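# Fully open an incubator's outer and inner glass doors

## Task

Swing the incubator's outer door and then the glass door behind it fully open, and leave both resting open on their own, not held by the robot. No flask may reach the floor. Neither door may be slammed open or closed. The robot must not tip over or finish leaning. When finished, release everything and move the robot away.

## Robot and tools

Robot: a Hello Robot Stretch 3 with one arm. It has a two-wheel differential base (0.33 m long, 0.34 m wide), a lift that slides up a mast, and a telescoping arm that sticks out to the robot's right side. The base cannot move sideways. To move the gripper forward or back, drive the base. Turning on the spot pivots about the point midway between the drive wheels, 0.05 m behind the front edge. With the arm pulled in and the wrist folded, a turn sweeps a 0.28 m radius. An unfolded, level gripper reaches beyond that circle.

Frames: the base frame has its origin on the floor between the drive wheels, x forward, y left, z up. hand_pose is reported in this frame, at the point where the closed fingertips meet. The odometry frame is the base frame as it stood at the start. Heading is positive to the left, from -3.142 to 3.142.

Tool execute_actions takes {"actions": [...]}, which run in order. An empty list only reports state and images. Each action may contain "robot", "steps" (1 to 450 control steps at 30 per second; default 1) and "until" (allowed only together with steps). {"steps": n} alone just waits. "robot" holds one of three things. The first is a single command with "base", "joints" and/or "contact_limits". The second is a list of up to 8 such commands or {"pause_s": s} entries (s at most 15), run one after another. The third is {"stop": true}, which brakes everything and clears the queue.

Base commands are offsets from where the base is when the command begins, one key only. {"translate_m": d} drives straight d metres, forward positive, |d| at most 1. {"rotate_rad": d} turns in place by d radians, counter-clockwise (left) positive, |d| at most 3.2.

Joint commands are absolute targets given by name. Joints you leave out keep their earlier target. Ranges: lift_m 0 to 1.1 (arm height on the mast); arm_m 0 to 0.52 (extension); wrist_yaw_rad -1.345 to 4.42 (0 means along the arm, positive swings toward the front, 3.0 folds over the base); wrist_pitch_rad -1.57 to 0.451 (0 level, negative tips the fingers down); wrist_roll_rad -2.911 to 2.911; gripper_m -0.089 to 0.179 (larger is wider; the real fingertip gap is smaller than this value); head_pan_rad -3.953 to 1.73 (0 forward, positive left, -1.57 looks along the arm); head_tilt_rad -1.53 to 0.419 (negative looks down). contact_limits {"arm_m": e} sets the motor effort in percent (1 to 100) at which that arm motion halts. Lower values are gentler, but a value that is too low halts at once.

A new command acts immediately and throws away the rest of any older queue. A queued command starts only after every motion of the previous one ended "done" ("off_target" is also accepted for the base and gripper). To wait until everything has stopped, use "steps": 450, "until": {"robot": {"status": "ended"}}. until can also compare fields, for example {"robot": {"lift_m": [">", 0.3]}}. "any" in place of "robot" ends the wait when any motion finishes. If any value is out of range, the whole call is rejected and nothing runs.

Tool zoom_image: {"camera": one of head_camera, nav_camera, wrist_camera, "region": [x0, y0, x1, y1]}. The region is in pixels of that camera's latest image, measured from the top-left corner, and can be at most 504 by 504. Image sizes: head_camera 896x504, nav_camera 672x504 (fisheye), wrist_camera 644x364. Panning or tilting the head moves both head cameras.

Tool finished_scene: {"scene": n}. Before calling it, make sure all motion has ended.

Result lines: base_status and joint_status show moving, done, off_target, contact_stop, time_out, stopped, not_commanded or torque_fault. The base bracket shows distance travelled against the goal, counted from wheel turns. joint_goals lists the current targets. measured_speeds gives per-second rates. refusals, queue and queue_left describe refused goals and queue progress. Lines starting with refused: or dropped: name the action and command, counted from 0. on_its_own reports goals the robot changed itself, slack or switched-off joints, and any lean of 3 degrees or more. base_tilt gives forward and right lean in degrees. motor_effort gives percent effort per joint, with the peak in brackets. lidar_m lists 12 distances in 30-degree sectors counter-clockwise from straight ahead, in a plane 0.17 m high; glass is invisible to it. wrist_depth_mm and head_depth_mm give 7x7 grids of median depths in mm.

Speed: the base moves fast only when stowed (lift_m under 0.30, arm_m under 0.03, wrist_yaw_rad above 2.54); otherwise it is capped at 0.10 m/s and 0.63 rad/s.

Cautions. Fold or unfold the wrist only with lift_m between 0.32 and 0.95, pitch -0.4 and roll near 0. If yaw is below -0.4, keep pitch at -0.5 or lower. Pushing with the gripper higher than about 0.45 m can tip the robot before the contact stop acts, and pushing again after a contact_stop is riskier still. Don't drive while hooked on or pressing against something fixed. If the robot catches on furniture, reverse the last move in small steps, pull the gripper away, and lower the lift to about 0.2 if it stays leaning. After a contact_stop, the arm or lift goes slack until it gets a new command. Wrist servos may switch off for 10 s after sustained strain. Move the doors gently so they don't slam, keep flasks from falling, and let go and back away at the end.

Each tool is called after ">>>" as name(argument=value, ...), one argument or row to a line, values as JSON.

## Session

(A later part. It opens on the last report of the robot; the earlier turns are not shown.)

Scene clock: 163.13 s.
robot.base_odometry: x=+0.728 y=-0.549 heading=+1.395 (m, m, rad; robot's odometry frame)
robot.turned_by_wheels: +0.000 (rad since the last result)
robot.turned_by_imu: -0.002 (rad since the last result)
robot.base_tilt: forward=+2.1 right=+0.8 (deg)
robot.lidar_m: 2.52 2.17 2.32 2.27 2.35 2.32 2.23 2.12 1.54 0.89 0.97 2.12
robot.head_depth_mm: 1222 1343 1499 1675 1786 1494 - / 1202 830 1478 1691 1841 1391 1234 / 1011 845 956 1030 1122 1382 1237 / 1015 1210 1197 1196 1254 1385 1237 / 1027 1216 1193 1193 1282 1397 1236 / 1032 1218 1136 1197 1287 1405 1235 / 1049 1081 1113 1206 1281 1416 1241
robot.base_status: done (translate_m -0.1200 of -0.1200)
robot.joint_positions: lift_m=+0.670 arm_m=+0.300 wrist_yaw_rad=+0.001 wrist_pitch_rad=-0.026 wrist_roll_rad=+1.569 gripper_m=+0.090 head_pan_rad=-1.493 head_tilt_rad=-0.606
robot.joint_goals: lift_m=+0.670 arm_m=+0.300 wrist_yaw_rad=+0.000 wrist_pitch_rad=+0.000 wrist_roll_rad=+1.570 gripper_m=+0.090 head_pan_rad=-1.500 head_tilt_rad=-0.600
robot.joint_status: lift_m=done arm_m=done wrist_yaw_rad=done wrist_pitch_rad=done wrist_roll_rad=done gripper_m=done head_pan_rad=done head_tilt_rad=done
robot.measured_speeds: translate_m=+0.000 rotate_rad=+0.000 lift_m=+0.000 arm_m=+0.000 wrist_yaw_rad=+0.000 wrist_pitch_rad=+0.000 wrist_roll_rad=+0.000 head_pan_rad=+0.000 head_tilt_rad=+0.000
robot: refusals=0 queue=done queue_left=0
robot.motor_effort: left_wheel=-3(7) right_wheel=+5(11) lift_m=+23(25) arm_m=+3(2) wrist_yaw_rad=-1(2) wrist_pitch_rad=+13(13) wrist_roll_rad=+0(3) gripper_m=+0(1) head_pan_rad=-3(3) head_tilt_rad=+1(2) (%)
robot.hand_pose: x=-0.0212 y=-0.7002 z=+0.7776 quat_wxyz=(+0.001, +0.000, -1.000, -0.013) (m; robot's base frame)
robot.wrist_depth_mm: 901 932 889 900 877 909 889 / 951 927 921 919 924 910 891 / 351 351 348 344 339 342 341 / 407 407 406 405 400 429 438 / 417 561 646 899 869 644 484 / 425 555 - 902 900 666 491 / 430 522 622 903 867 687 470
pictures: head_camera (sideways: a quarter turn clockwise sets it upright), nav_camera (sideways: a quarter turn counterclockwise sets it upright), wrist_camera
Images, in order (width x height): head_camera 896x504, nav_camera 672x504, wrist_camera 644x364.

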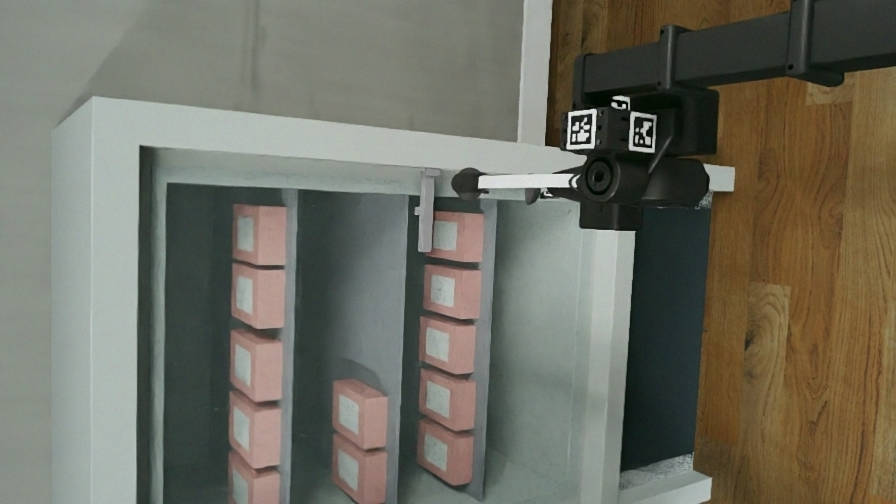

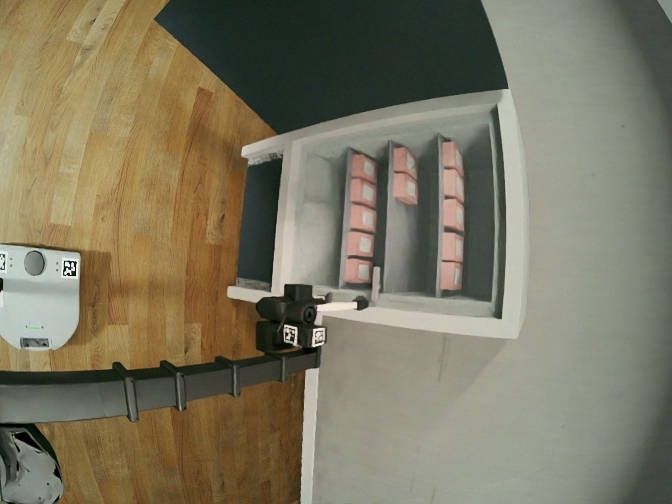

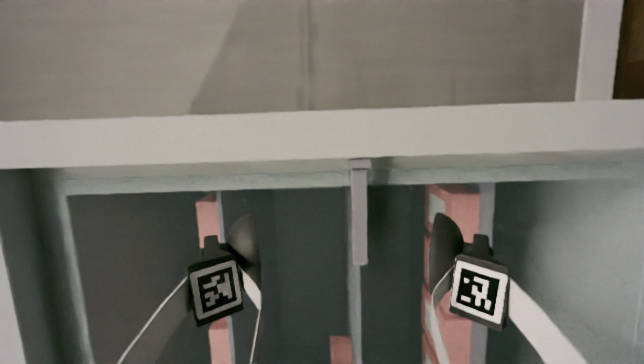

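>>> execute_actions(
  actions=[
    {"robot":{"joints":{"arm_m":0.43,"lift_m":0.65},"contact_limits":{"arm_m":10}},"steps":450,"until":{"robot":{"status":"ended"}}},
  ],
)

Scene clock: 166.00 s.
robot.base_odometry: x=+0.728 y=-0.549 heading=+1.395 (m, m, rad; robot's odometry frame)
robot.turned_by_wheels: +0.000 (rad since the last result)
robot.turned_by_imu: +0.000 (rad since the last result)
robot.base_tilt: forward=+2.1 right=+0.8 (deg)
robot.lidar_m: 2.52 2.17 2.31 2.26 2.35 2.32 2.23 2.13 1.55 0.89 0.97 2.12
robot.head_depth_mm: 1229 1341 1496 1672 1761 1479 - / 1193 828 1477 1662 - 1448 1233 / 1004 843 961 1026 1218 1380 1234 / 1017 1210 1194 1195 1241 1391 1234 / 1021 1204 1197 1202 1282 1397 1234 / 1029 1211 1143 1203 1283 1417 1242 / 1043 1086 1114 1201 1282 1405 1236
robot.base_status: done (translate_m -0.1200 of -0.1200)
robot.joint_positions: lift_m=+0.650 arm_m=+0.430 wrist_yaw_rad=+0.001 wrist_pitch_rad=-0.026 wrist_roll_rad=+1.569 gripper_m=+0.090 head_pan_rad=-1.493 head_tilt_rad=-0.606
robot.joint_goals: lift_m=+0.650 arm_m=+0.430 wrist_yaw_rad=+0.000 wrist_pitch_rad=+0.000 wrist_roll_rad=+1.570 gripper_m=+0.090 head_pan_rad=-1.500 head_tilt_rad=-0.600
robot.joint_status: lift_m=done arm_m=done wrist_yaw_rad=done wrist_pitch_rad=done wrist_roll_rad=done gripper_m=done head_pan_rad=done head_tilt_rad=done
robot.measured_speeds: translate_m=+0.000 rotate_rad=+0.000 lift_m=+0.000 arm_m=+0.000 wrist_yaw_rad=+0.000 wrist_pitch_rad=+0.000 wrist_roll_rad=+0.000 head_pan_rad=+0.000 head_tilt_rad=+0.000
robot: refusals=0 queue=done queue_left=0
robot.motor_effort: left_wheel=-2(3) right_wheel=+5(5) lift_m=+18(22) arm_m=+3(3) wrist_yaw_rad=-2(0) wrist_pitch_rad=+13(13) wrist_roll_rad=+1(1) gripper_m=+0(0) head_pan_rad=-3(2) head_tilt_rad=+1(2) (%)
robot.contact_limits: arm_m 10 (drawing in: default 15, maximum 24; extending or still: default 21, maximum 34)
robot.hand_pose: x=-0.0212 y=-0.8302 z=+0.7579 quat_wxyz=(+0.001, +0.000, -1.000, -0.013) (m; robot's base frame)
robot.wrist_depth_mm: 777 766 780 780 752 783 769 / 818 801 793 798 807 788 782 / 217 216 215 214 214 212 212 / 224 222 272 226 270 269 269 / 402 346 395 748 733 340 462 / 411 430 - 767 765 339 472 / 407 488 530 783 793 358 447
pictures: head_camera (sideways: a quarter turn clockwise sets it upright), nav_camera (sideways: a quarter turn counterclockwise sets it upright), wrist_camera
Images, in order (width x height): head_camera 896x504, nav_camera 672x504, wrist_camera 644x364.

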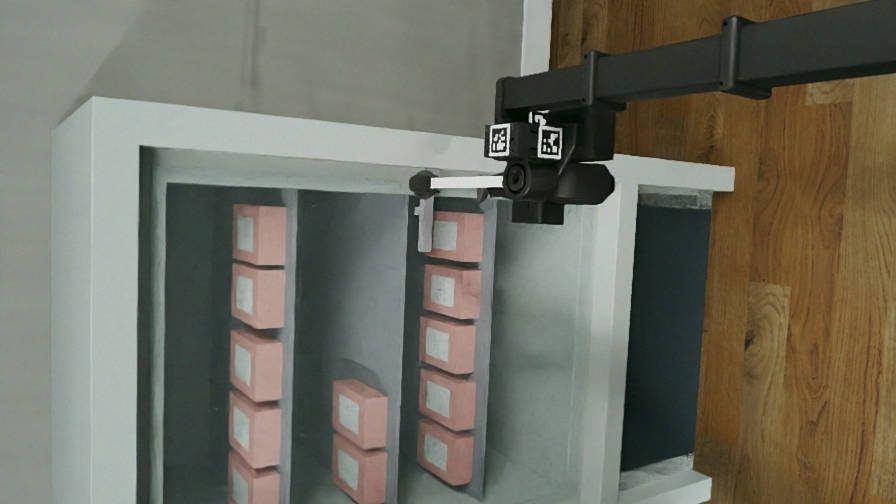

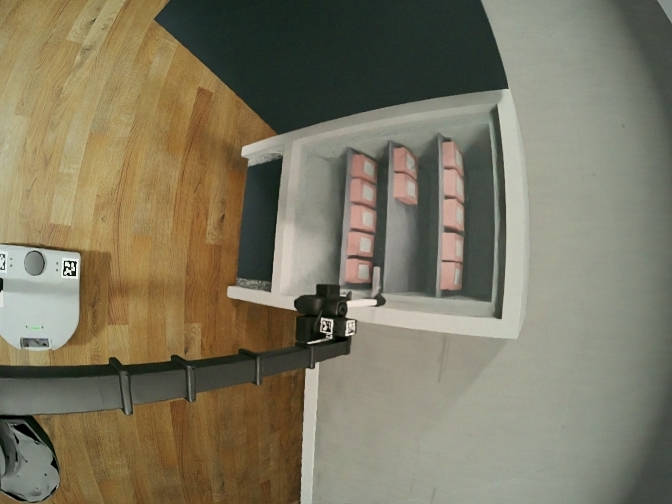

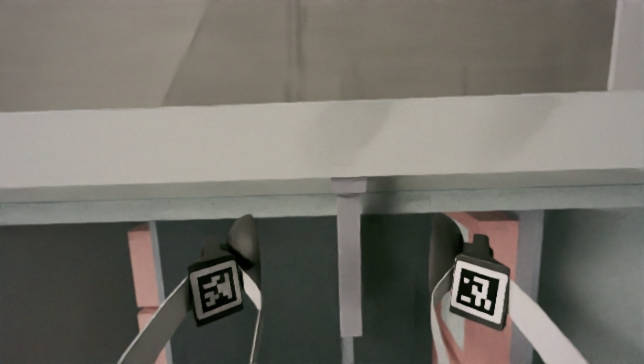

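>>> execute_actions(
  actions=[
    {"robot":[{"base":{"translate_m":0.05}},{"joints":{"arm_m":0.50},"contact_limits":{"arm_m":10}}],"steps":450,"until":{"robot":{"status":"ended"}}},
  ],
)

Scene clock: 169.47 s.
robot.base_odometry: x=+0.737 y=-0.499 heading=+1.395 (m, m, rad; robot's odometry frame)
robot.turned_by_wheels: +0.000 (rad since the last result)
robot.turned_by_imu: -0.001 (rad since the last result)
robot.base_tilt: forward=+2.1 right=+0.8 (deg)
robot.lidar_m: 2.47 2.13 2.33 2.26 2.35 2.37 2.29 2.11 1.55 0.89 0.97 2.11
robot.head_depth_mm: 1212 1344 1490 1671 1768 1482 - / 1008 814 906 1009 1205 1424 1234 / 1008 1029 1141 1087 1222 1368 1235 / 1012 1208 1191 1199 1251 1384 1233 / 1022 1208 1197 1196 1284 1393 1237 / 1033 1219 1103 1202 1277 1418 1232 / 1042 1054 1096 1180 1260 1387 1235
robot.base_status: done (translate_m +0.0500 of +0.0500)
robot.joint_positions: lift_m=+0.650 arm_m=+0.500 wrist_yaw_rad=+0.001 wrist_pitch_rad=-0.026 wrist_roll_rad=+1.569 gripper_m=+0.090 head_pan_rad=-1.493 head_tilt_rad=-0.606
robot.joint_goals: lift_m=+0.650 arm_m=+0.500 wrist_yaw_rad=+0.000 wrist_pitch_rad=+0.000 wrist_roll_rad=+1.570 gripper_m=+0.090 head_pan_rad=-1.500 head_tilt_rad=-0.600
robot.joint_status: lift_m=done arm_m=done wrist_yaw_rad=done wrist_pitch_rad=done wrist_roll_rad=done gripper_m=done head_pan_rad=done head_tilt_rad=done
robot.measured_speeds: translate_m=+0.000 rotate_rad=+0.000 lift_m=+0.000 arm_m=+0.000 wrist_yaw_rad=+0.000 wrist_pitch_rad=+0.000 wrist_roll_rad=+0.000 head_pan_rad=+0.000 head_tilt_rad=+0.000
robot: refusals=0 queue=done queue_left=0
robot.motor_effort: left_wheel=-3(3) right_wheel=+4(11) lift_m=+18(18) arm_m=+3(3) wrist_yaw_rad=-1(1) wrist_pitch_rad=+13(13) wrist_roll_rad=+0(0) gripper_m=+0(0) head_pan_rad=-3(2) head_tilt_rad=+1(1) (%)
robot.contact_limits: arm_m 10 (drawing in: default 15, maximum 24; extending or still: default 21, maximum 34)
robot.hand_pose: x=-0.0212 y=-0.9002 z=+0.7579 quat_wxyz=(+0.001, +0.000, -1.000, -0.013) (m; robot's base frame)
robot.wrist_depth_mm: 139 139 139 138 138 136 137 / 143 143 142 142 141 141 140 / 197 195 195 194 194 193 192 / 373 250 485 653 651 306 259 / 385 281 479 670 673 276 264 / 393 278 - 703 675 272 274 / 400 282 527 712 698 314 409
pictures: head_camera (sideways: a quarter turn clockwise sets it upright), nav_camera (sideways: a quarter turn counterclockwise sets it upright), wrist_camera
Images, in order (width x height): head_camera 896x504, nav_camera 672x504, wrist_camera 644x364.

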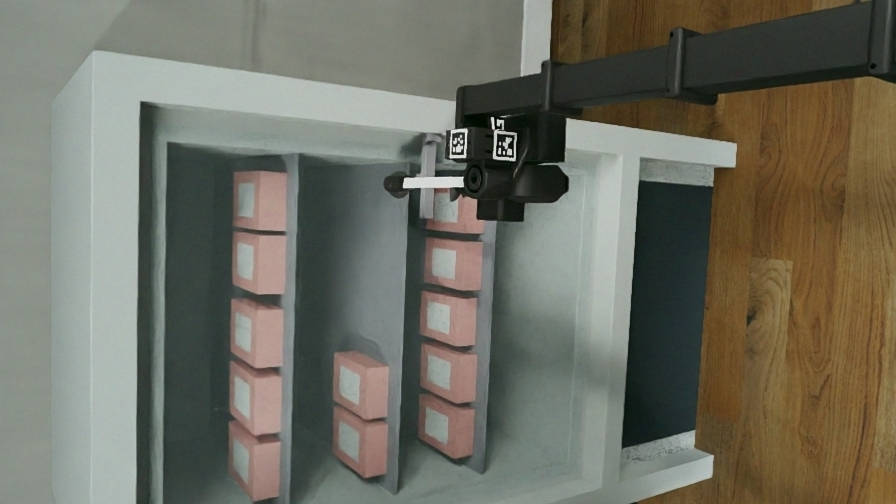

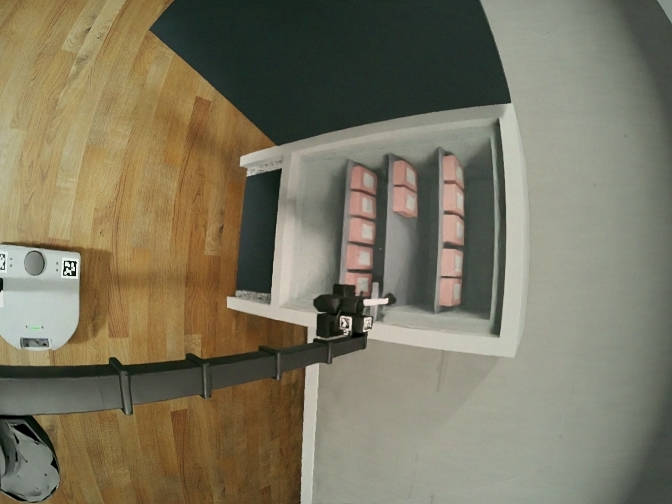

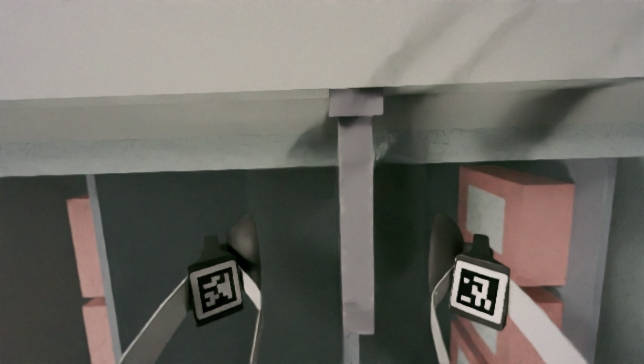

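>>> execute_actions(
  actions=[
    {"robot":[{"joints":{"arm_m":0.52,"lift_m":0.645},"contact_limits":{"arm_m":10}},{"joints":{"gripper_m":-0.02}}],"steps":450,"until":{"robot":{"status":"ended"}}},
  ],
)

Scene clock: 170.60 s.
robot.base_odometry: x=+0.737 y=-0.499 heading=+1.395 (m, m, rad; robot's odometry frame)
robot.turned_by_wheels: +0.000 (rad since the last result)
robot.turned_by_imu: +0.000 (rad since the last result)
robot.base_tilt: forward=+2.1 right=+0.7 (deg)
robot.lidar_m: 2.47 2.12 2.32 2.26 2.35 2.37 2.29 2.12 1.55 0.89 0.97 2.12
robot.head_depth_mm: 1217 1340 1493 1680 1772 1453 - / 1023 817 905 1010 1214 1416 1230 / 1022 1023 1137 1081 1228 1368 1238 / 1023 1208 1190 1206 1255 1385 1234 / 1031 1215 1187 1195 1289 1382 1235 / 1043 1212 1107 1205 1288 1401 1246 / 1058 1061 1092 1180 1270 1395 1237
robot.base_status: done (translate_m +0.0500 of +0.0500)
robot.joint_positions: lift_m=+0.645 arm_m=+0.515 wrist_yaw_rad=+0.000 wrist_pitch_rad=-0.021 wrist_roll_rad=+1.570 gripper_m=+0.090 head_pan_rad=-1.493 head_tilt_rad=-0.606
robot.joint_goals: lift_m=+0.645 arm_m=+0.515 wrist_yaw_rad=+0.000 wrist_pitch_rad=+0.000 wrist_roll_rad=+1.570 gripper_m=+0.090 head_pan_rad=-1.500 head_tilt_rad=-0.600
robot.joint_status: lift_m=done arm_m=contact_stop wrist_yaw_rad=done wrist_pitch_rad=done wrist_roll_rad=done gripper_m=done head_pan_rad=done head_tilt_rad=done
robot.measured_speeds: translate_m=+0.000 rotate_rad=+0.000 lift_m=+0.000 arm_m=-0.006 wrist_yaw_rad=+0.000 wrist_pitch_rad=+0.000 wrist_roll_rad=+0.000 head_pan_rad=+0.000 head_tilt_rad=+0.000
robot: refusals=0 queue=dropped queue_left=0
robot.on_its_own: arm_m is slack since a contact_stop, until your next command for it (your +0.520 is given up)
robot.motor_effort: left_wheel=-3(4) right_wheel=+6(8) lift_m=+18(18) arm_m=+3(9) wrist_yaw_rad=+0(2) wrist_pitch_rad=+10(13) wrist_roll_rad=+0(0) gripper_m=-2(2) head_pan_rad=-3(3) head_tilt_rad=+1(2) (%)
robot.contact_limits: arm_m 10 (drawing in: default 15, maximum 24; extending or still: default 21, maximum 34)
robot.hand_pose: x=-0.0213 y=-0.9159 z=+0.7541 quat_wxyz=(+0.001, +0.000, -1.000, -0.011) (m; robot's base frame)
robot.wrist_depth_mm: 126 125 124 124 123 122 122 / 129 128 128 126 127 129 141 / 182 182 181 178 179 178 177 / 227 256 441 184 632 275 240 / 314 288 553 648 649 270 244 / 375 285 674 670 667 261 253 / 383 264 525 699 690 308 259
pictures: head_camera (sideways: a quarter turn clockwise sets it upright), nav_camera (sideways: a quarter turn counterclockwise sets it upright), wrist_camera
dropped: robot: command 0 of its queue: arm_m: contact_stop
Images, in order (width x height): head_camera 896x504, nav_camera 672x504, wrist_camera 644x364.

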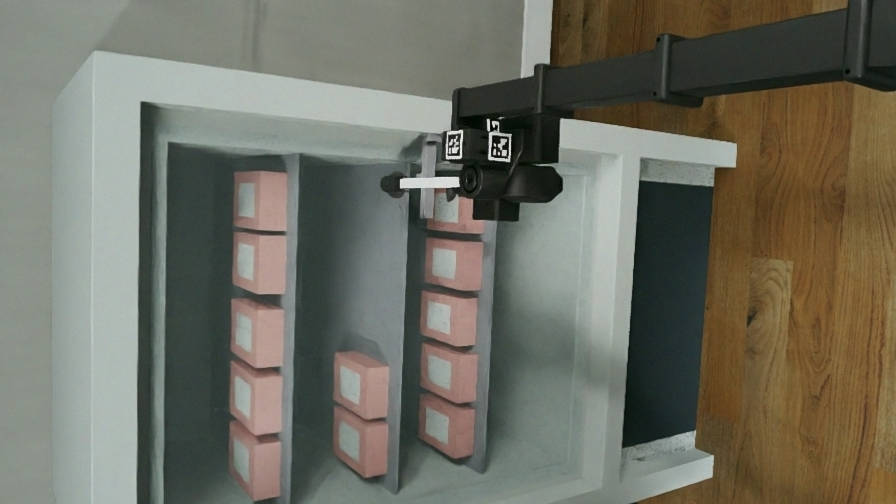

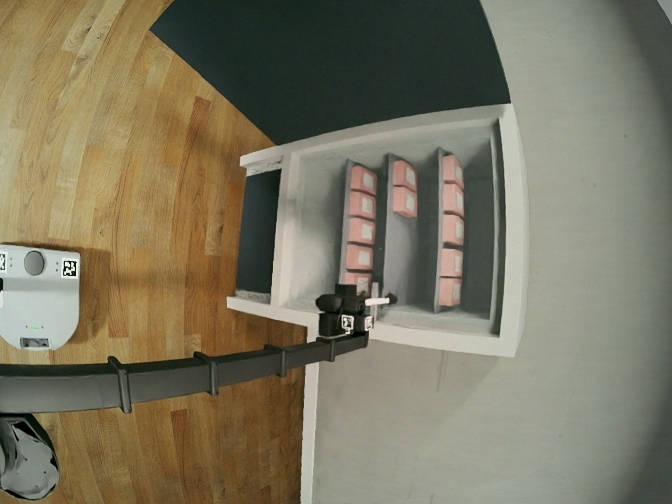

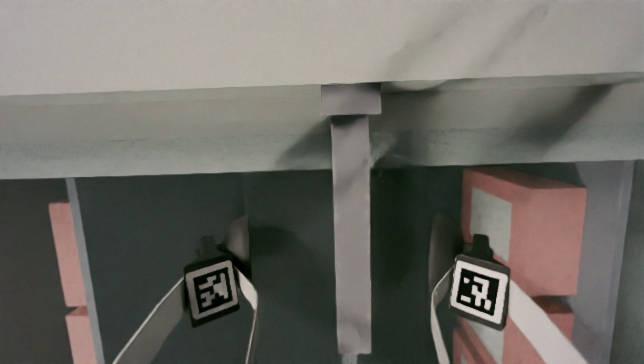

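Touching the glass. Back slightly, grip, roll.

>>> execute_actions(
  actions=[
    {"robot":[{"joints":{"arm_m":0.495}},{"joints":{"gripper_m":-0.02}}],"steps":200,"until":{"robot":{"status":"ended"}}},
    {"robot":{"joints":{"wrist_roll_rad":0.8}},"steps":200,"until":{"robot":{"status":"ended"}}},
  ],
)

Scene clock: 174.13 s.
robot.base_odometry: x=+0.737 y=-0.499 heading=+1.395 (m, m, rad; robot's odometry frame)
robot.turned_by_wheels: +0.000 (rad since the last result)
robot.turned_by_imu: +0.000 (rad since the last result)
robot.base_tilt: forward=+2.1 right=+0.7 (deg)
robot.lidar_m: 2.46 2.12 2.32 2.26 2.35 2.37 2.28 2.12 1.55 0.89 0.97 2.11
robot.head_depth_mm: 1217 1341 1500 1682 1776 1455 - / 1027 811 909 1023 1208 1415 1239 / 1027 1023 1137 1087 1227 1363 1238 / 1030 1221 1198 1199 1257 1390 1229 / 1038 1219 1194 1199 1281 1390 1235 / 1049 1222 1111 1203 1287 1412 1242 / 1062 1055 1101 1191 1257 1393 1245
robot.base_status: done (translate_m +0.0500 of +0.0500)
robot.joint_positions: lift_m=+0.645 arm_m=+0.494 wrist_yaw_rad=+0.000 wrist_pitch_rad=-0.037 wrist_roll_rad=+0.879 gripper_m=-0.019 head_pan_rad=-1.493 head_tilt_rad=-0.606
robot.joint_goals: lift_m=+0.645 arm_m=+0.495 wrist_yaw_rad=+0.000 wrist_pitch_rad=+0.000 wrist_roll_rad=+0.800 gripper_m=-0.020 head_pan_rad=-1.500 head_tilt_rad=-0.600
robot.joint_status: lift_m=done arm_m=done wrist_yaw_rad=done wrist_pitch_rad=done wrist_roll_rad=off_target gripper_m=done head_pan_rad=done head_tilt_rad=done
robot.measured_speeds: translate_m=+0.000 rotate_rad=+0.000 lift_m=+0.000 arm_m=+0.000 wrist_yaw_rad=+0.000 wrist_pitch_rad=+0.000 wrist_roll_rad=+0.000 head_pan_rad=+0.000 head_tilt_rad=+0.000
robot: refusals=0 queue=dropped queue_left=0
robot.motor_effort: left_wheel=-3(3) right_wheel=+6(7) lift_m=+19(18) arm_m=+6(7) wrist_yaw_rad=+0(4) wrist_pitch_rad=+19(19) wrist_roll_rad=-40(40) gripper_m=-21(89) head_pan_rad=-3(3) head_tilt_rad=+1(2) (%)
robot.hand_pose: x=-0.0215 y=-0.8944 z=+0.7502 quat_wxyz=(+0.339, +0.006, -0.940, -0.018) (m; robot's base frame)
robot.wrist_depth_mm: 378 248 190 150 141 142 703 / 393 254 352 194 146 145 718 / 261 301 606 201 162 149 149 / 265 383 668 468 203 175 152 / 299 532 681 174 389 210 158 / 369 686 706 599 - 283 216 / 493 608 731 588 315 279 224
pictures: head_camera (sideways: a quarter turn clockwise sets it upright), nav_camera (sideways: a quarter turn counterclockwise sets it upright), wrist_camera
Images, in order (width x height): head_camera 896x504, nav_camera 672x504, wrist_camera 644x364.

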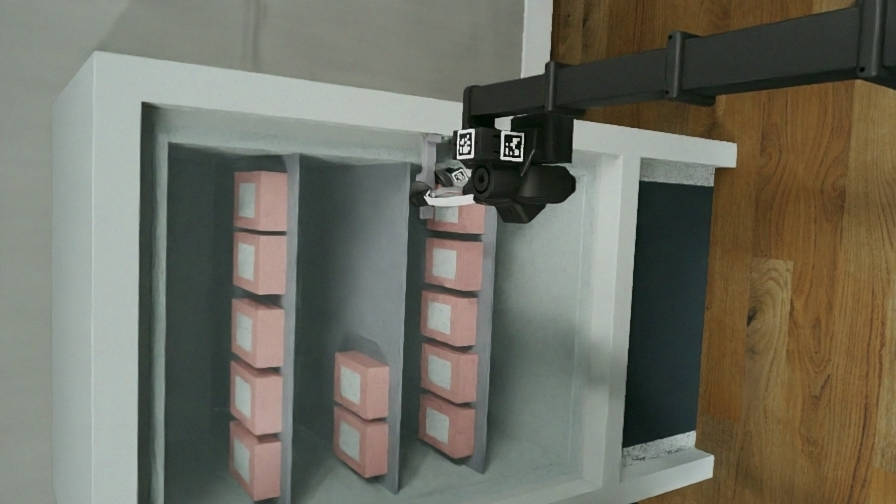

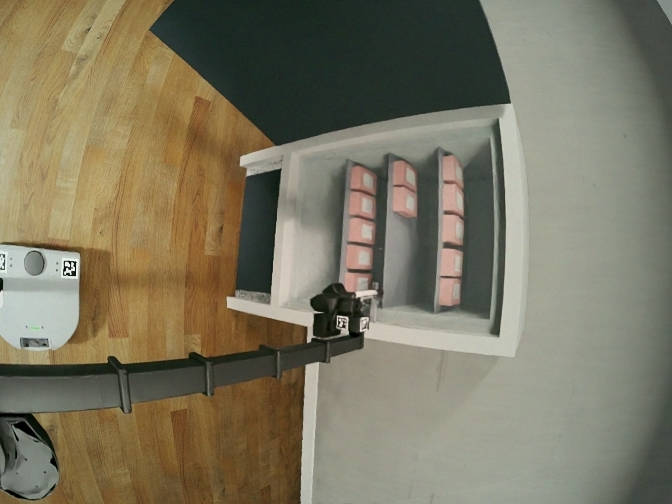

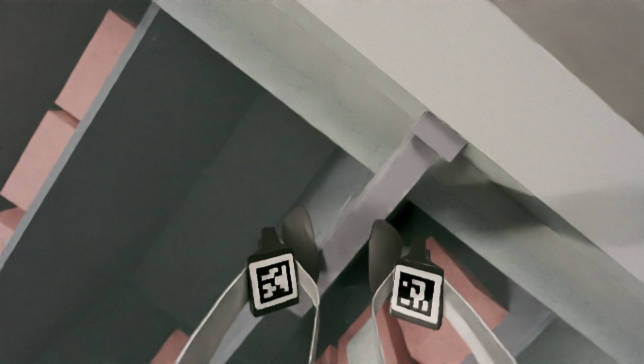

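>>> execute_actions(
  actions=[
    {"robot":{"joints":{"gripper_m":0.06,"wrist_roll_rad":1.57}},"steps":200,"until":{"robot":{"status":"ended"}}},
    {"robot":{"joints":{"arm_m":0.505}},"steps":60,"until":{"robot":{"status":"ended"}}},
    {"robot":{"joints":{"gripper_m":-0.02}},"steps":200,"until":{"robot":{"status":"ended"}}},
    {"robot":{"joints":{"arm_m":0.40},"contact_limits":{"arm_m":20}},"steps":200,"until":{"robot":{"status":"ended"}}},
  ],
)

Scene clock: 179.63 s.
robot.base_odometry: x=+0.737 y=-0.499 heading=+1.395 (m, m, rad; robot's odometry frame)
robot.turned_by_wheels: +0.000 (rad since the last result)
robot.turned_by_imu: -0.001 (rad since the last result)
robot.base_tilt: forward=+2.1 right=+0.7 (deg)
robot.lidar_m: 2.47 2.11 2.32 2.26 2.34 2.38 2.29 2.12 1.55 0.89 0.97 2.12
robot.head_depth_mm: 1212 1341 1502 1674 1756 1493 - / 1014 814 904 1036 - 1425 1241 / 1010 1029 1136 1095 - 1369 1232 / 1019 1208 1194 1196 1249 1398 1236 / 1028 1206 1190 1194 1287 1380 1243 / 1036 1215 1108 1202 1281 1416 1238 / 1046 1057 1096 1179 1254 1398 1234
robot.base_status: done (translate_m +0.0500 of +0.0500)
robot.joint_positions: lift_m=+0.645 arm_m=+0.400 wrist_yaw_rad=+0.001 wrist_pitch_rad=-0.027 wrist_roll_rad=+1.569 gripper_m=-0.020 head_pan_rad=-1.493 head_tilt_rad=-0.606
robot.joint_goals: lift_m=+0.645 arm_m=+0.400 wrist_yaw_rad=+0.000 wrist_pitch_rad=+0.000 wrist_roll_rad=+1.570 gripper_m=-0.020 head_pan_rad=-1.500 head_tilt_rad=-0.600
robot.joint_status: lift_m=done arm_m=done wrist_yaw_rad=done wrist_pitch_rad=done wrist_roll_rad=done gripper_m=done head_pan_rad=done head_tilt_rad=done
robot.measured_speeds: translate_m=+0.000 rotate_rad=+0.000 lift_m=+0.000 arm_m=+0.000 wrist_yaw_rad=+0.000 wrist_pitch_rad=+0.000 wrist_roll_rad=+0.000 head_pan_rad=+0.000 head_tilt_rad=+0.000
robot: refusals=0 queue=done queue_left=0
robot.motor_effort: left_wheel=-1(3) right_wheel=+3(7) lift_m=+18(19) arm_m=-2(6) wrist_yaw_rad=-1(1) wrist_pitch_rad=+14(18) wrist_roll_rad=+1(40) gripper_m=-9(90) head_pan_rad=-3(3) head_tilt_rad=+1(1) (%)
robot.contact_limits: arm_m 20 (drawing in: default 15, maximum 24; extending or still: default 21, maximum 34)
robot.hand_pose: x=-0.0212 y=-0.8008 z=+0.7526 quat_wxyz=(+0.001, +0.000, -1.000, -0.014) (m; robot's base frame)
robot.wrist_depth_mm: 805 812 811 803 806 233 232 / 240 239 238 236 238 235 237 / 297 294 295 295 292 291 291 / 413 507 579 753 705 363 450 / 421 504 565 772 666 382 456 / 416 501 554 - 440 386 464 / 416 522 482 806 792 406 465
pictures: head_camera (sideways: a quarter turn clockwise sets it upright), nav_camera (sideways: a quarter turn counterclockwise sets it upright), wrist_camera
Images, in order (width x height): head_camera 896x504, nav_camera 672x504, wrist_camera 644x364.

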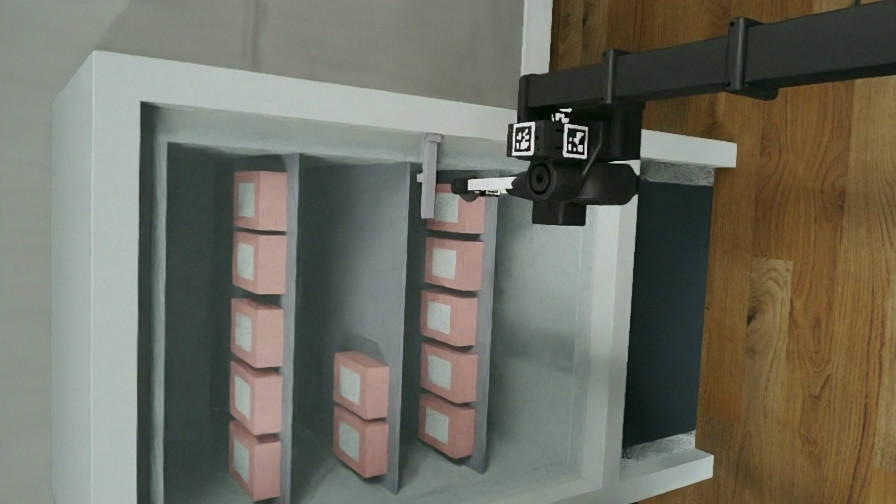

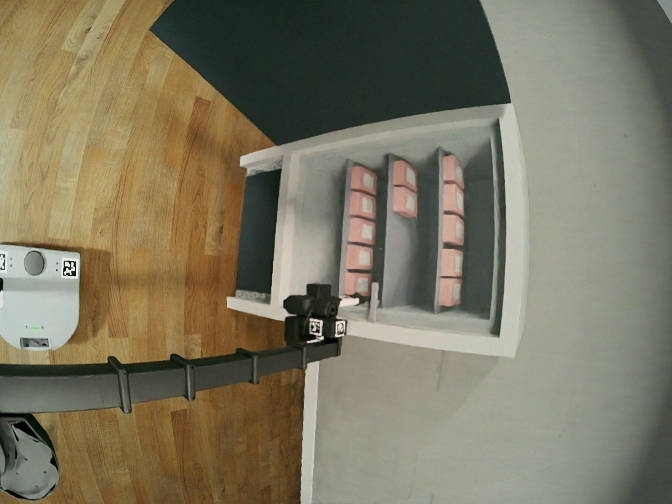

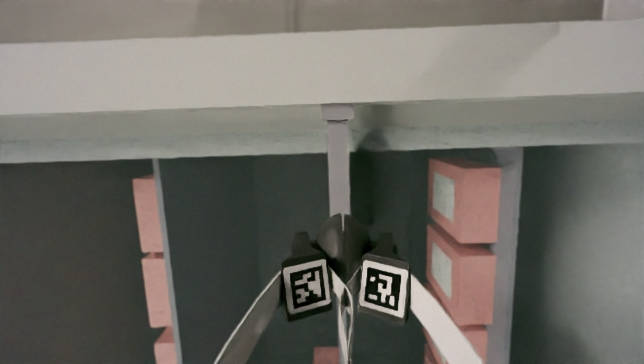

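>>> execute_actions(
  actions=[
    {"robot":[{"base":{"translate_m":0.035},"joints":{"lift_m":0.69,"wrist_roll_rad":0}},{"joints":{"arm_m":0.485}},{"joints":{"lift_m":0.66}}],"steps":400,"until":{"robot":{"status":"ended"}}},
  ],
)

Scene clock: 185.10 s.
robot.base_odometry: x=+0.743 y=-0.465 heading=+1.395 (m, m, rad; robot's odometry frame)
robot.turned_by_wheels: +0.000 (rad since the last result)
robot.turned_by_imu: -0.001 (rad since the last result)
robot.base_tilt: forward=+2.1 right=+0.7 (deg)
robot.lidar_m: 2.43 2.09 2.33 2.27 2.35 2.41 2.32 2.12 1.55 0.90 0.97 2.12
robot.head_depth_mm: 1193 823 1464 1679 1776 1497 - / 1009 835 920 987 1205 1351 1237 / 1011 1200 1194 1142 1231 1380 1230 / 1019 1203 1193 1196 1257 1391 1235 / 1024 1210 1168 1197 1285 1397 1241 / 1033 1211 1109 1200 1281 1409 1237 / 1047 1007 1046 1130 1248 1391 1236
robot.base_status: done (translate_m +0.0350 of +0.0350)
robot.joint_positions: lift_m=+0.660 arm_m=+0.485 wrist_yaw_rad=+0.001 wrist_pitch_rad=-0.025 wrist_roll_rad=+0.004 gripper_m=-0.020 head_pan_rad=-1.493 head_tilt_rad=-0.606
robot.joint_goals: lift_m=+0.660 arm_m=+0.485 wrist_yaw_rad=+0.000 wrist_pitch_rad=+0.000 wrist_roll_rad=+0.000 gripper_m=-0.020 head_pan_rad=-1.500 head_tilt_rad=-0.600
robot.joint_status: lift_m=done arm_m=done wrist_yaw_rad=done wrist_pitch_rad=done wrist_roll_rad=done gripper_m=done head_pan_rad=done head_tilt_rad=done
robot.measured_speeds: translate_m=+0.000 rotate_rad=+0.000 lift_m=+0.000 arm_m=+0.000 wrist_yaw_rad=+0.000 wrist_pitch_rad=+0.000 wrist_roll_rad=+0.000 head_pan_rad=+0.000 head_tilt_rad=+0.000
robot: refusals=0 queue=done queue_left=0
robot.motor_effort: left_wheel=-1(2) right_wheel=+2(10) lift_m=+17(23) arm_m=+2(2) wrist_yaw_rad=-1(0) wrist_pitch_rad=+12(13) wrist_roll_rad=-2(6) gripper_m=-8(9) head_pan_rad=-2(2) head_tilt_rad=+2(1) (%)
robot.hand_pose: x=-0.0213 y=-0.8852 z=+0.7684 quat_wxyz=(+0.706, +0.009, -0.708, -0.009) (m; robot's base frame)
robot.wrist_depth_mm: 300 308 320 332 280 192 145 / 498 618 641 640 326 196 148 / 542 672 660 651 332 203 153 / 324 420 498 461 333 207 156 / 306 333 318 304 250 213 161 / 507 555 554 - 179 177 165 / 361 357 355 346 354 225 171
pictures: head_camera (sideways: a quarter turn clockwise sets it upright), nav_camera (sideways: a quarter turn counterclockwise sets it upright), wrist_camera
Images, in order (width x height): head_camera 896x504, nav_camera 672x504, wrist_camera 644x364.

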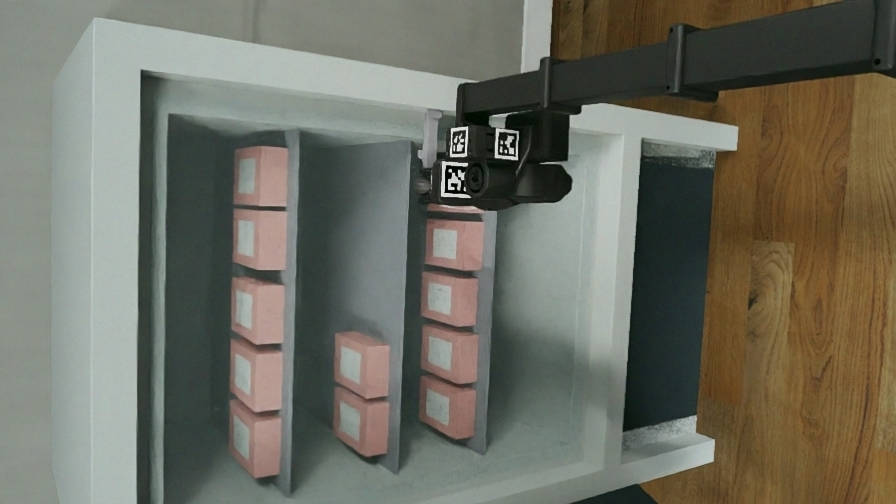

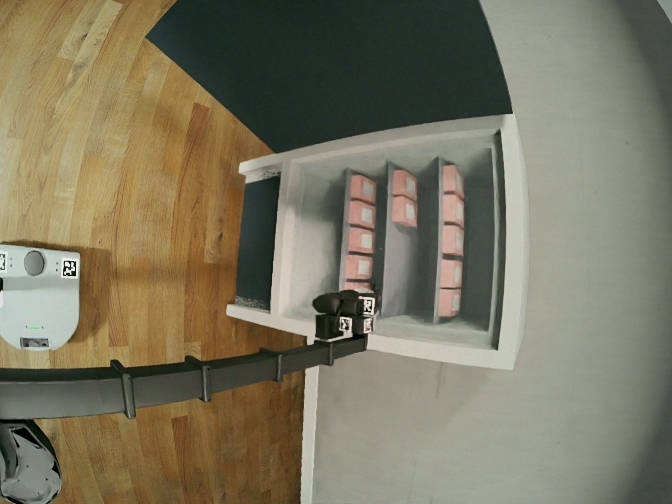

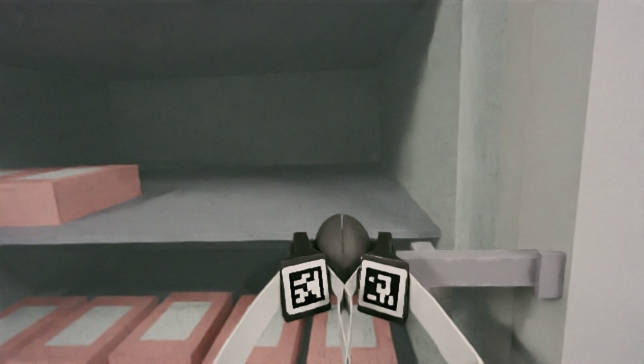

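>>> execute_actions(
  actions=[
    {"robot":{"joints":{"arm_m":0.495,"lift_m":0.60}},"steps":400,"until":{"robot":{"status":"ended"}}},
  ],
)

Scene clock: 186.53 s.
robot.base_odometry: x=+0.743 y=-0.465 heading=+1.395 (m, m, rad; robot's odometry frame)
robot.turned_by_wheels: +0.000 (rad since the last result)
robot.turned_by_imu: -0.002 (rad since the last result)
robot.base_tilt: forward=+1.7 right=+0.1 (deg)
robot.lidar_m: 2.43 2.09 2.32 2.26 2.35 2.40 2.32 2.13 1.55 0.90 0.97 2.11
robot.head_depth_mm: 1218 1311 1494 1692 1797 1488 1270 / 1184 838 932 1009 1218 1367 1240 / 1190 1047 1164 1112 1242 1389 1242 / 1202 1045 1160 1221 1258 1404 1242 / 1225 1265 1230 1228 1268 1407 1246 / 1232 1267 1140 1221 1309 1411 1248 / 1250 1053 1064 1138 1253 1397 1252
robot.base_status: done (translate_m +0.0350 of +0.0350)
robot.joint_positions: lift_m=+0.617 arm_m=+0.494 wrist_yaw_rad=+0.010 wrist_pitch_rad=+0.083 wrist_roll_rad=+0.003 gripper_m=-0.020 head_pan_rad=-1.493 head_tilt_rad=-0.606
robot.joint_goals: lift_m=+0.617 arm_m=+0.495 wrist_yaw_rad=+0.000 wrist_pitch_rad=+0.000 wrist_roll_rad=+0.000 gripper_m=-0.020 head_pan_rad=-1.500 head_tilt_rad=-0.600
robot.joint_status: lift_m=contact_stop arm_m=done wrist_yaw_rad=done wrist_pitch_rad=done wrist_roll_rad=done gripper_m=done head_pan_rad=done head_tilt_rad=done
robot.measured_speeds: translate_m=+0.000 rotate_rad=+0.000 lift_m=+0.002 arm_m=+0.000 wrist_yaw_rad=+0.000 wrist_pitch_rad=+0.000 wrist_roll_rad=+0.000 head_pan_rad=+0.000 head_tilt_rad=+0.000
robot: refusals=0 queue=dropped queue_left=0
robot.on_its_own: lift_m is slack since a contact_stop, until your next command for it (your +0.600 is given up)
robot.motor_effort: left_wheel=-1(5) right_wheel=+0(7) lift_m=+18(20) arm_m=+9(14) wrist_yaw_rad=-10(10) wrist_pitch_rad=-43(49) wrist_roll_rad=-2(1) gripper_m=-9(10) head_pan_rad=-2(3) head_tilt_rad=+1(1) (%)
robot.hand_pose: x=-0.0189 y=-0.8962 z=+0.7527 quat_wxyz=(+0.706, -0.025, -0.707, +0.032) (m; robot's base frame)
robot.wrist_depth_mm: 282 277 276 284 259 202 152 / 402 415 436 450 313 204 154 / 529 687 682 657 322 206 155 / 490 672 678 664 331 208 156 / 302 323 352 365 245 208 157 / 530 661 661 - 176 175 159 / 404 394 392 378 363 213 160
pictures: head_camera (sideways: a quarter turn clockwise sets it upright), nav_camera (sideways: a quarter turn counterclockwise sets it upright), wrist_camera
Images, in order (width x height): head_camera 896x504, nav_camera 672x504, wrist_camera 644x364.

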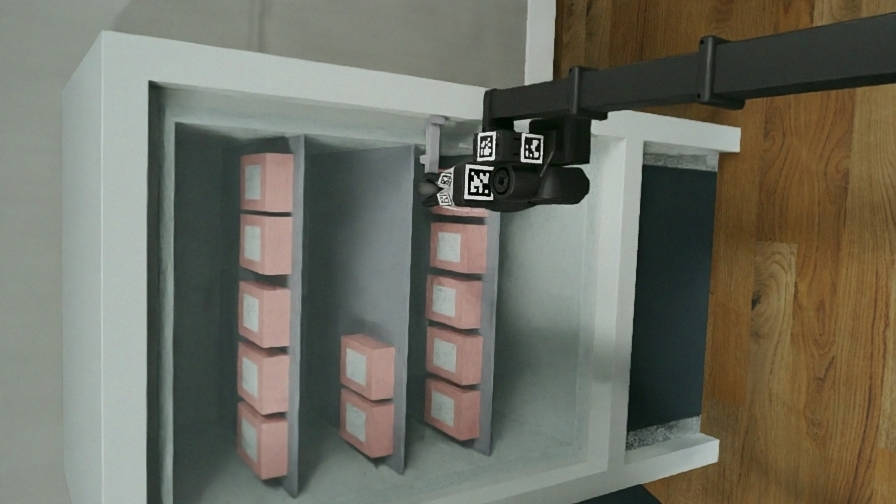

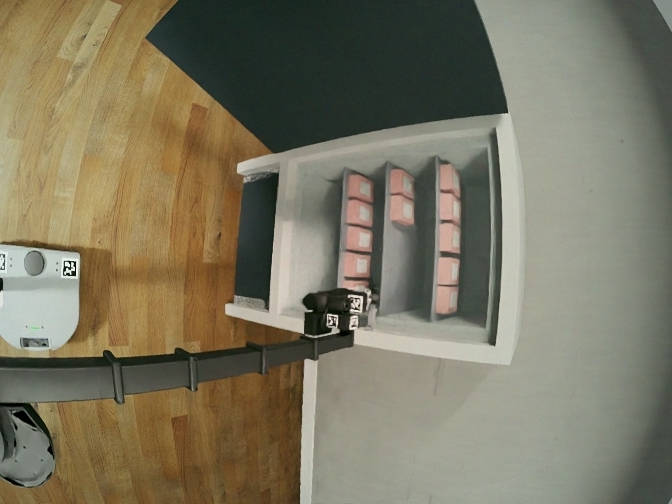

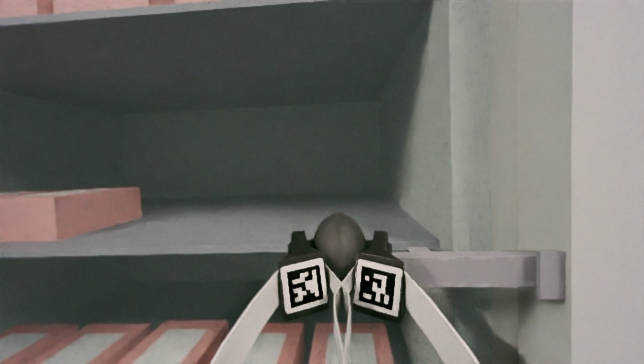

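>>> execute_actions(
  actions=[
    {"robot":[{"joints":{"lift_m":0.68}},{"joints":{"arm_m":0.40}},{"joints":{"lift_m":0.605}},{"joints":{"arm_m":0.495}},{"joints":{"lift_m":0.70}}],"steps":450,"until":{"robot":{"status":"ended"}}},
  ],
)

Scene clock: 194.67 s.
robot.base_odometry: x=+0.743 y=-0.465 heading=+1.395 (m, m, rad; robot's odometry frame)
robot.turned_by_wheels: +0.000 (rad since the last result)
robot.turned_by_imu: -0.007 (rad since the last result)
robot.base_tilt: forward=+2.1 right=+0.7 (deg)
robot.lidar_m: 2.43 2.09 2.33 2.26 2.34 2.42 2.32 2.14 1.55 0.90 0.97 2.10
robot.head_depth_mm: 1201 1293 1489 1680 1783 - - / 1068 836 923 976 1184 1385 1237 / 1069 1227 1201 1092 1240 1366 1237 / 1069 1227 1206 1221 1252 1393 1241 / 1076 1230 1193 1210 1271 1391 1238 / 1082 1224 1115 1207 1286 1395 1244 / 1103 1023 1071 1143 1248 1394 1233
robot.base_status: done (translate_m +0.0350 of +0.0350)
robot.joint_positions: lift_m=+0.700 arm_m=+0.495 wrist_yaw_rad=+0.009 wrist_pitch_rad=-0.054 wrist_roll_rad=+0.003 gripper_m=-0.020 head_pan_rad=-1.494 head_tilt_rad=-0.602
robot.joint_goals: lift_m=+0.700 arm_m=+0.495 wrist_yaw_rad=+0.000 wrist_pitch_rad=+0.000 wrist_roll_rad=+0.000 gripper_m=-0.020 head_pan_rad=-1.500 head_tilt_rad=-0.600
robot.joint_status: lift_m=done arm_m=done wrist_yaw_rad=done wrist_pitch_rad=done wrist_roll_rad=done gripper_m=done head_pan_rad=done head_tilt_rad=done
robot.measured_speeds: translate_m=+0.000 rotate_rad=+0.000 lift_m=+0.000 arm_m=+0.000 wrist_yaw_rad=+0.000 wrist_pitch_rad=+0.000 wrist_roll_rad=+0.000 head_pan_rad=+0.000 head_tilt_rad=+0.000
robot: refusals=0 queue=done queue_left=0
robot.motor_effort: left_wheel=+1(7) right_wheel=-7(27) lift_m=+25(26) arm_m=+3(7) wrist_yaw_rad=-9(8) wrist_pitch_rad=+27(43) wrist_roll_rad=-2(2) gripper_m=-9(8) head_pan_rad=-3(3) head_tilt_rad=+0(1) (%)
robot.hand_pose: x=-0.0191 y=-0.8942 z=+0.8006 quat_wxyz=(+0.706, +0.023, -0.708, -0.016) (m; robot's base frame)
robot.wrist_depth_mm: 250 245 242 238 221 181 137 / 449 486 531 600 302 186 139 / 546 663 661 639 307 191 143 / 496 643 604 565 316 199 148 / 303 352 341 363 271 204 152 / 498 534 524 - 236 211 157 / 404 399 394 379 369 218 163
pictures: head_camera (sideways: a quarter turn clockwise sets it upright), nav_camera (sideways: a quarter turn counterclockwise sets it upright), wrist_camera
Images, in order (width x height): head_camera 896x504, nav_camera 672x504, wrist_camera 644x364.

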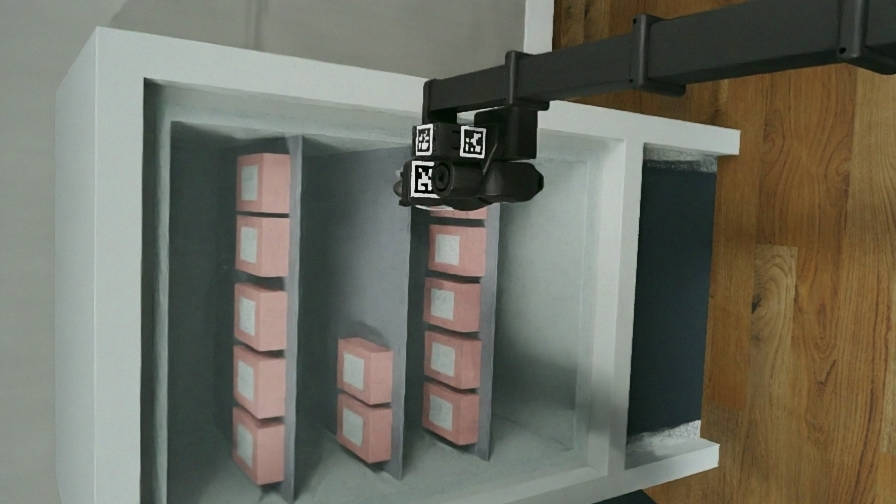

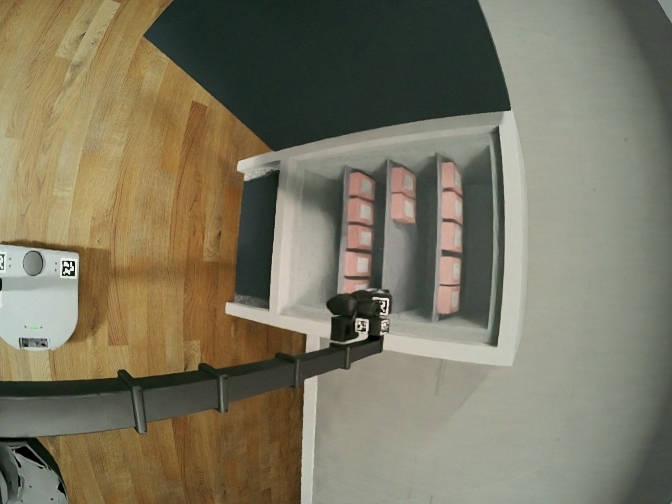

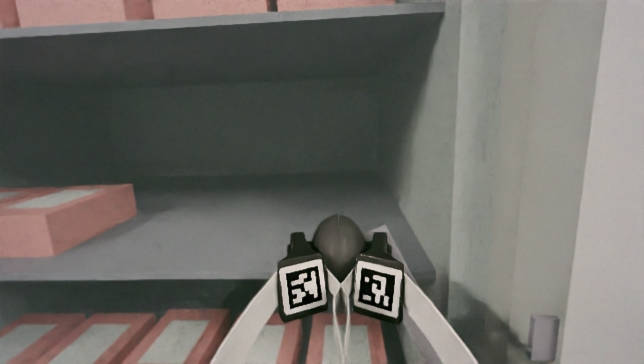

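>>> execute_actions(
  actions=[
    {"robot":[{"base":{"translate_m":-0.03}},{"joints":{"arm_m":0.40}},{"base":{"translate_m":-0.02},"joints":{"lift_m":0.65,"gripper_m":0.08}}],"steps":450,"until":{"robot":{"status":"ended"}}},
  ],
)

Scene clock: 200.00 s.
robot.base_odometry: x=+0.735 y=-0.514 heading=+1.395 (m, m, rad; robot's odometry frame)
robot.turned_by_wheels: +0.000 (rad since the last result)
robot.turned_by_imu: -0.001 (rad since the last result)
robot.base_tilt: forward=+2.1 right=+0.7 (deg)
robot.lidar_m: 2.48 2.14 2.33 2.26 2.35 2.35 2.27 2.14 1.55 0.89 0.97 2.11
robot.head_depth_mm: 1220 1349 1498 1674 1784 1490 - / 1183 810 912 1638 - 1457 1230 / 1066 900 987 1052 - 1357 1237 / 1076 1229 1205 1227 1249 1395 1239 / 1079 1225 1199 1211 1266 1396 1241 / 1092 1232 1118 1208 1289 1389 1237 / 1097 1111 1120 1199 1264 1392 1246
robot.base_status: done (translate_m -0.0200 of -0.0200)
robot.joint_positions: lift_m=+0.650 arm_m=+0.400 wrist_yaw_rad=+0.001 wrist_pitch_rad=-0.027 wrist_roll_rad=+0.003 gripper_m=+0.080 head_pan_rad=-1.494 head_tilt_rad=-0.602
robot.joint_goals: lift_m=+0.650 arm_m=+0.400 wrist_yaw_rad=+0.000 wrist_pitch_rad=+0.000 wrist_roll_rad=+0.000 gripper_m=+0.080 head_pan_rad=-1.500 head_tilt_rad=-0.600
robot.joint_status: lift_m=done arm_m=done wrist_yaw_rad=done wrist_pitch_rad=done wrist_roll_rad=done gripper_m=done head_pan_rad=done head_tilt_rad=done
robot.measured_speeds: translate_m=+0.000 rotate_rad=+0.000 lift_m=+0.000 arm_m=+0.000 wrist_yaw_rad=+0.000 wrist_pitch_rad=+0.000 wrist_roll_rad=+0.000 head_pan_rad=+0.000 head_tilt_rad=+0.000
robot: refusals=0 queue=done queue_left=0
robot.motor_effort: left_wheel=-1(4) right_wheel=+1(19) lift_m=+18(25) arm_m=-2(2) wrist_yaw_rad=-2(17) wrist_pitch_rad=+13(27) wrist_roll_rad=-1(1) gripper_m=+0(80) head_pan_rad=-2(2) head_tilt_rad=+0(0) (%)
robot.hand_pose: x=-0.0211 y=-0.8008 z=+0.7579 quat_wxyz=(+0.706, +0.010, -0.708, -0.009) (m; robot's base frame)
robot.wrist_depth_mm: 346 345 357 361 238 763 770 / 568 703 741 640 244 798 781 / 608 751 743 733 248 822 804 / 385 445 513 349 253 841 839 / 607 756 778 628 309 860 866 / 465 450 - 430 318 903 886 / 411 422 400 392 299 931 915
pictures: head_camera (sideways: a quarter turn clockwise sets it upright), nav_camera (sideways: a quarter turn counterclockwise sets it upright), wrist_camera
Images, in order (width x height): head_camera 896x504, nav_camera 672x504, wrist_camera 644x364.

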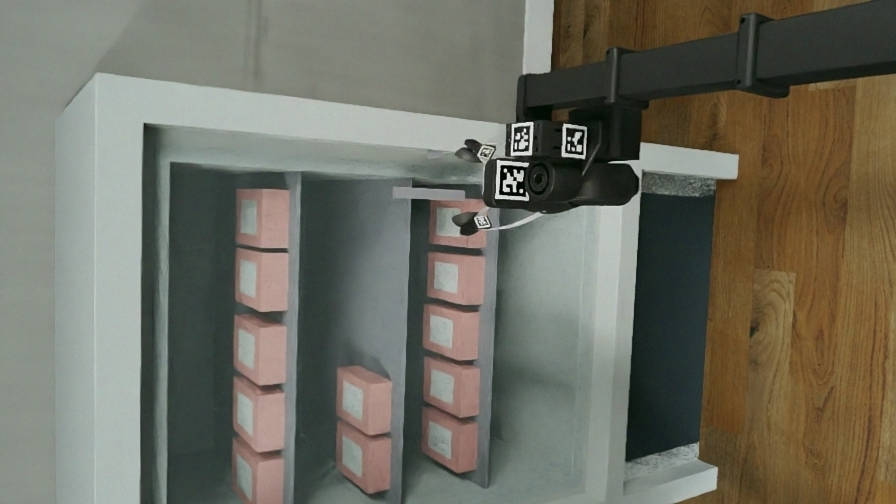

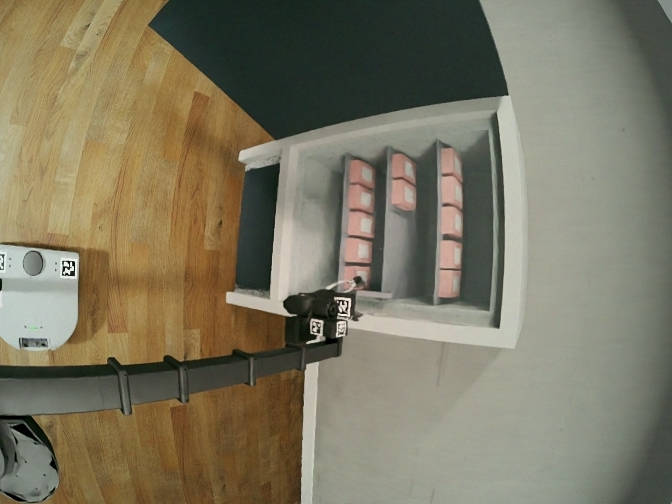

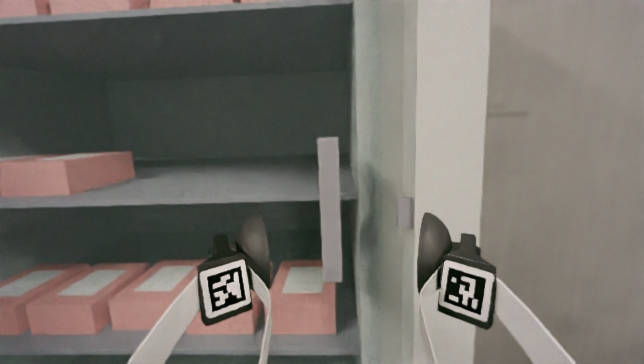

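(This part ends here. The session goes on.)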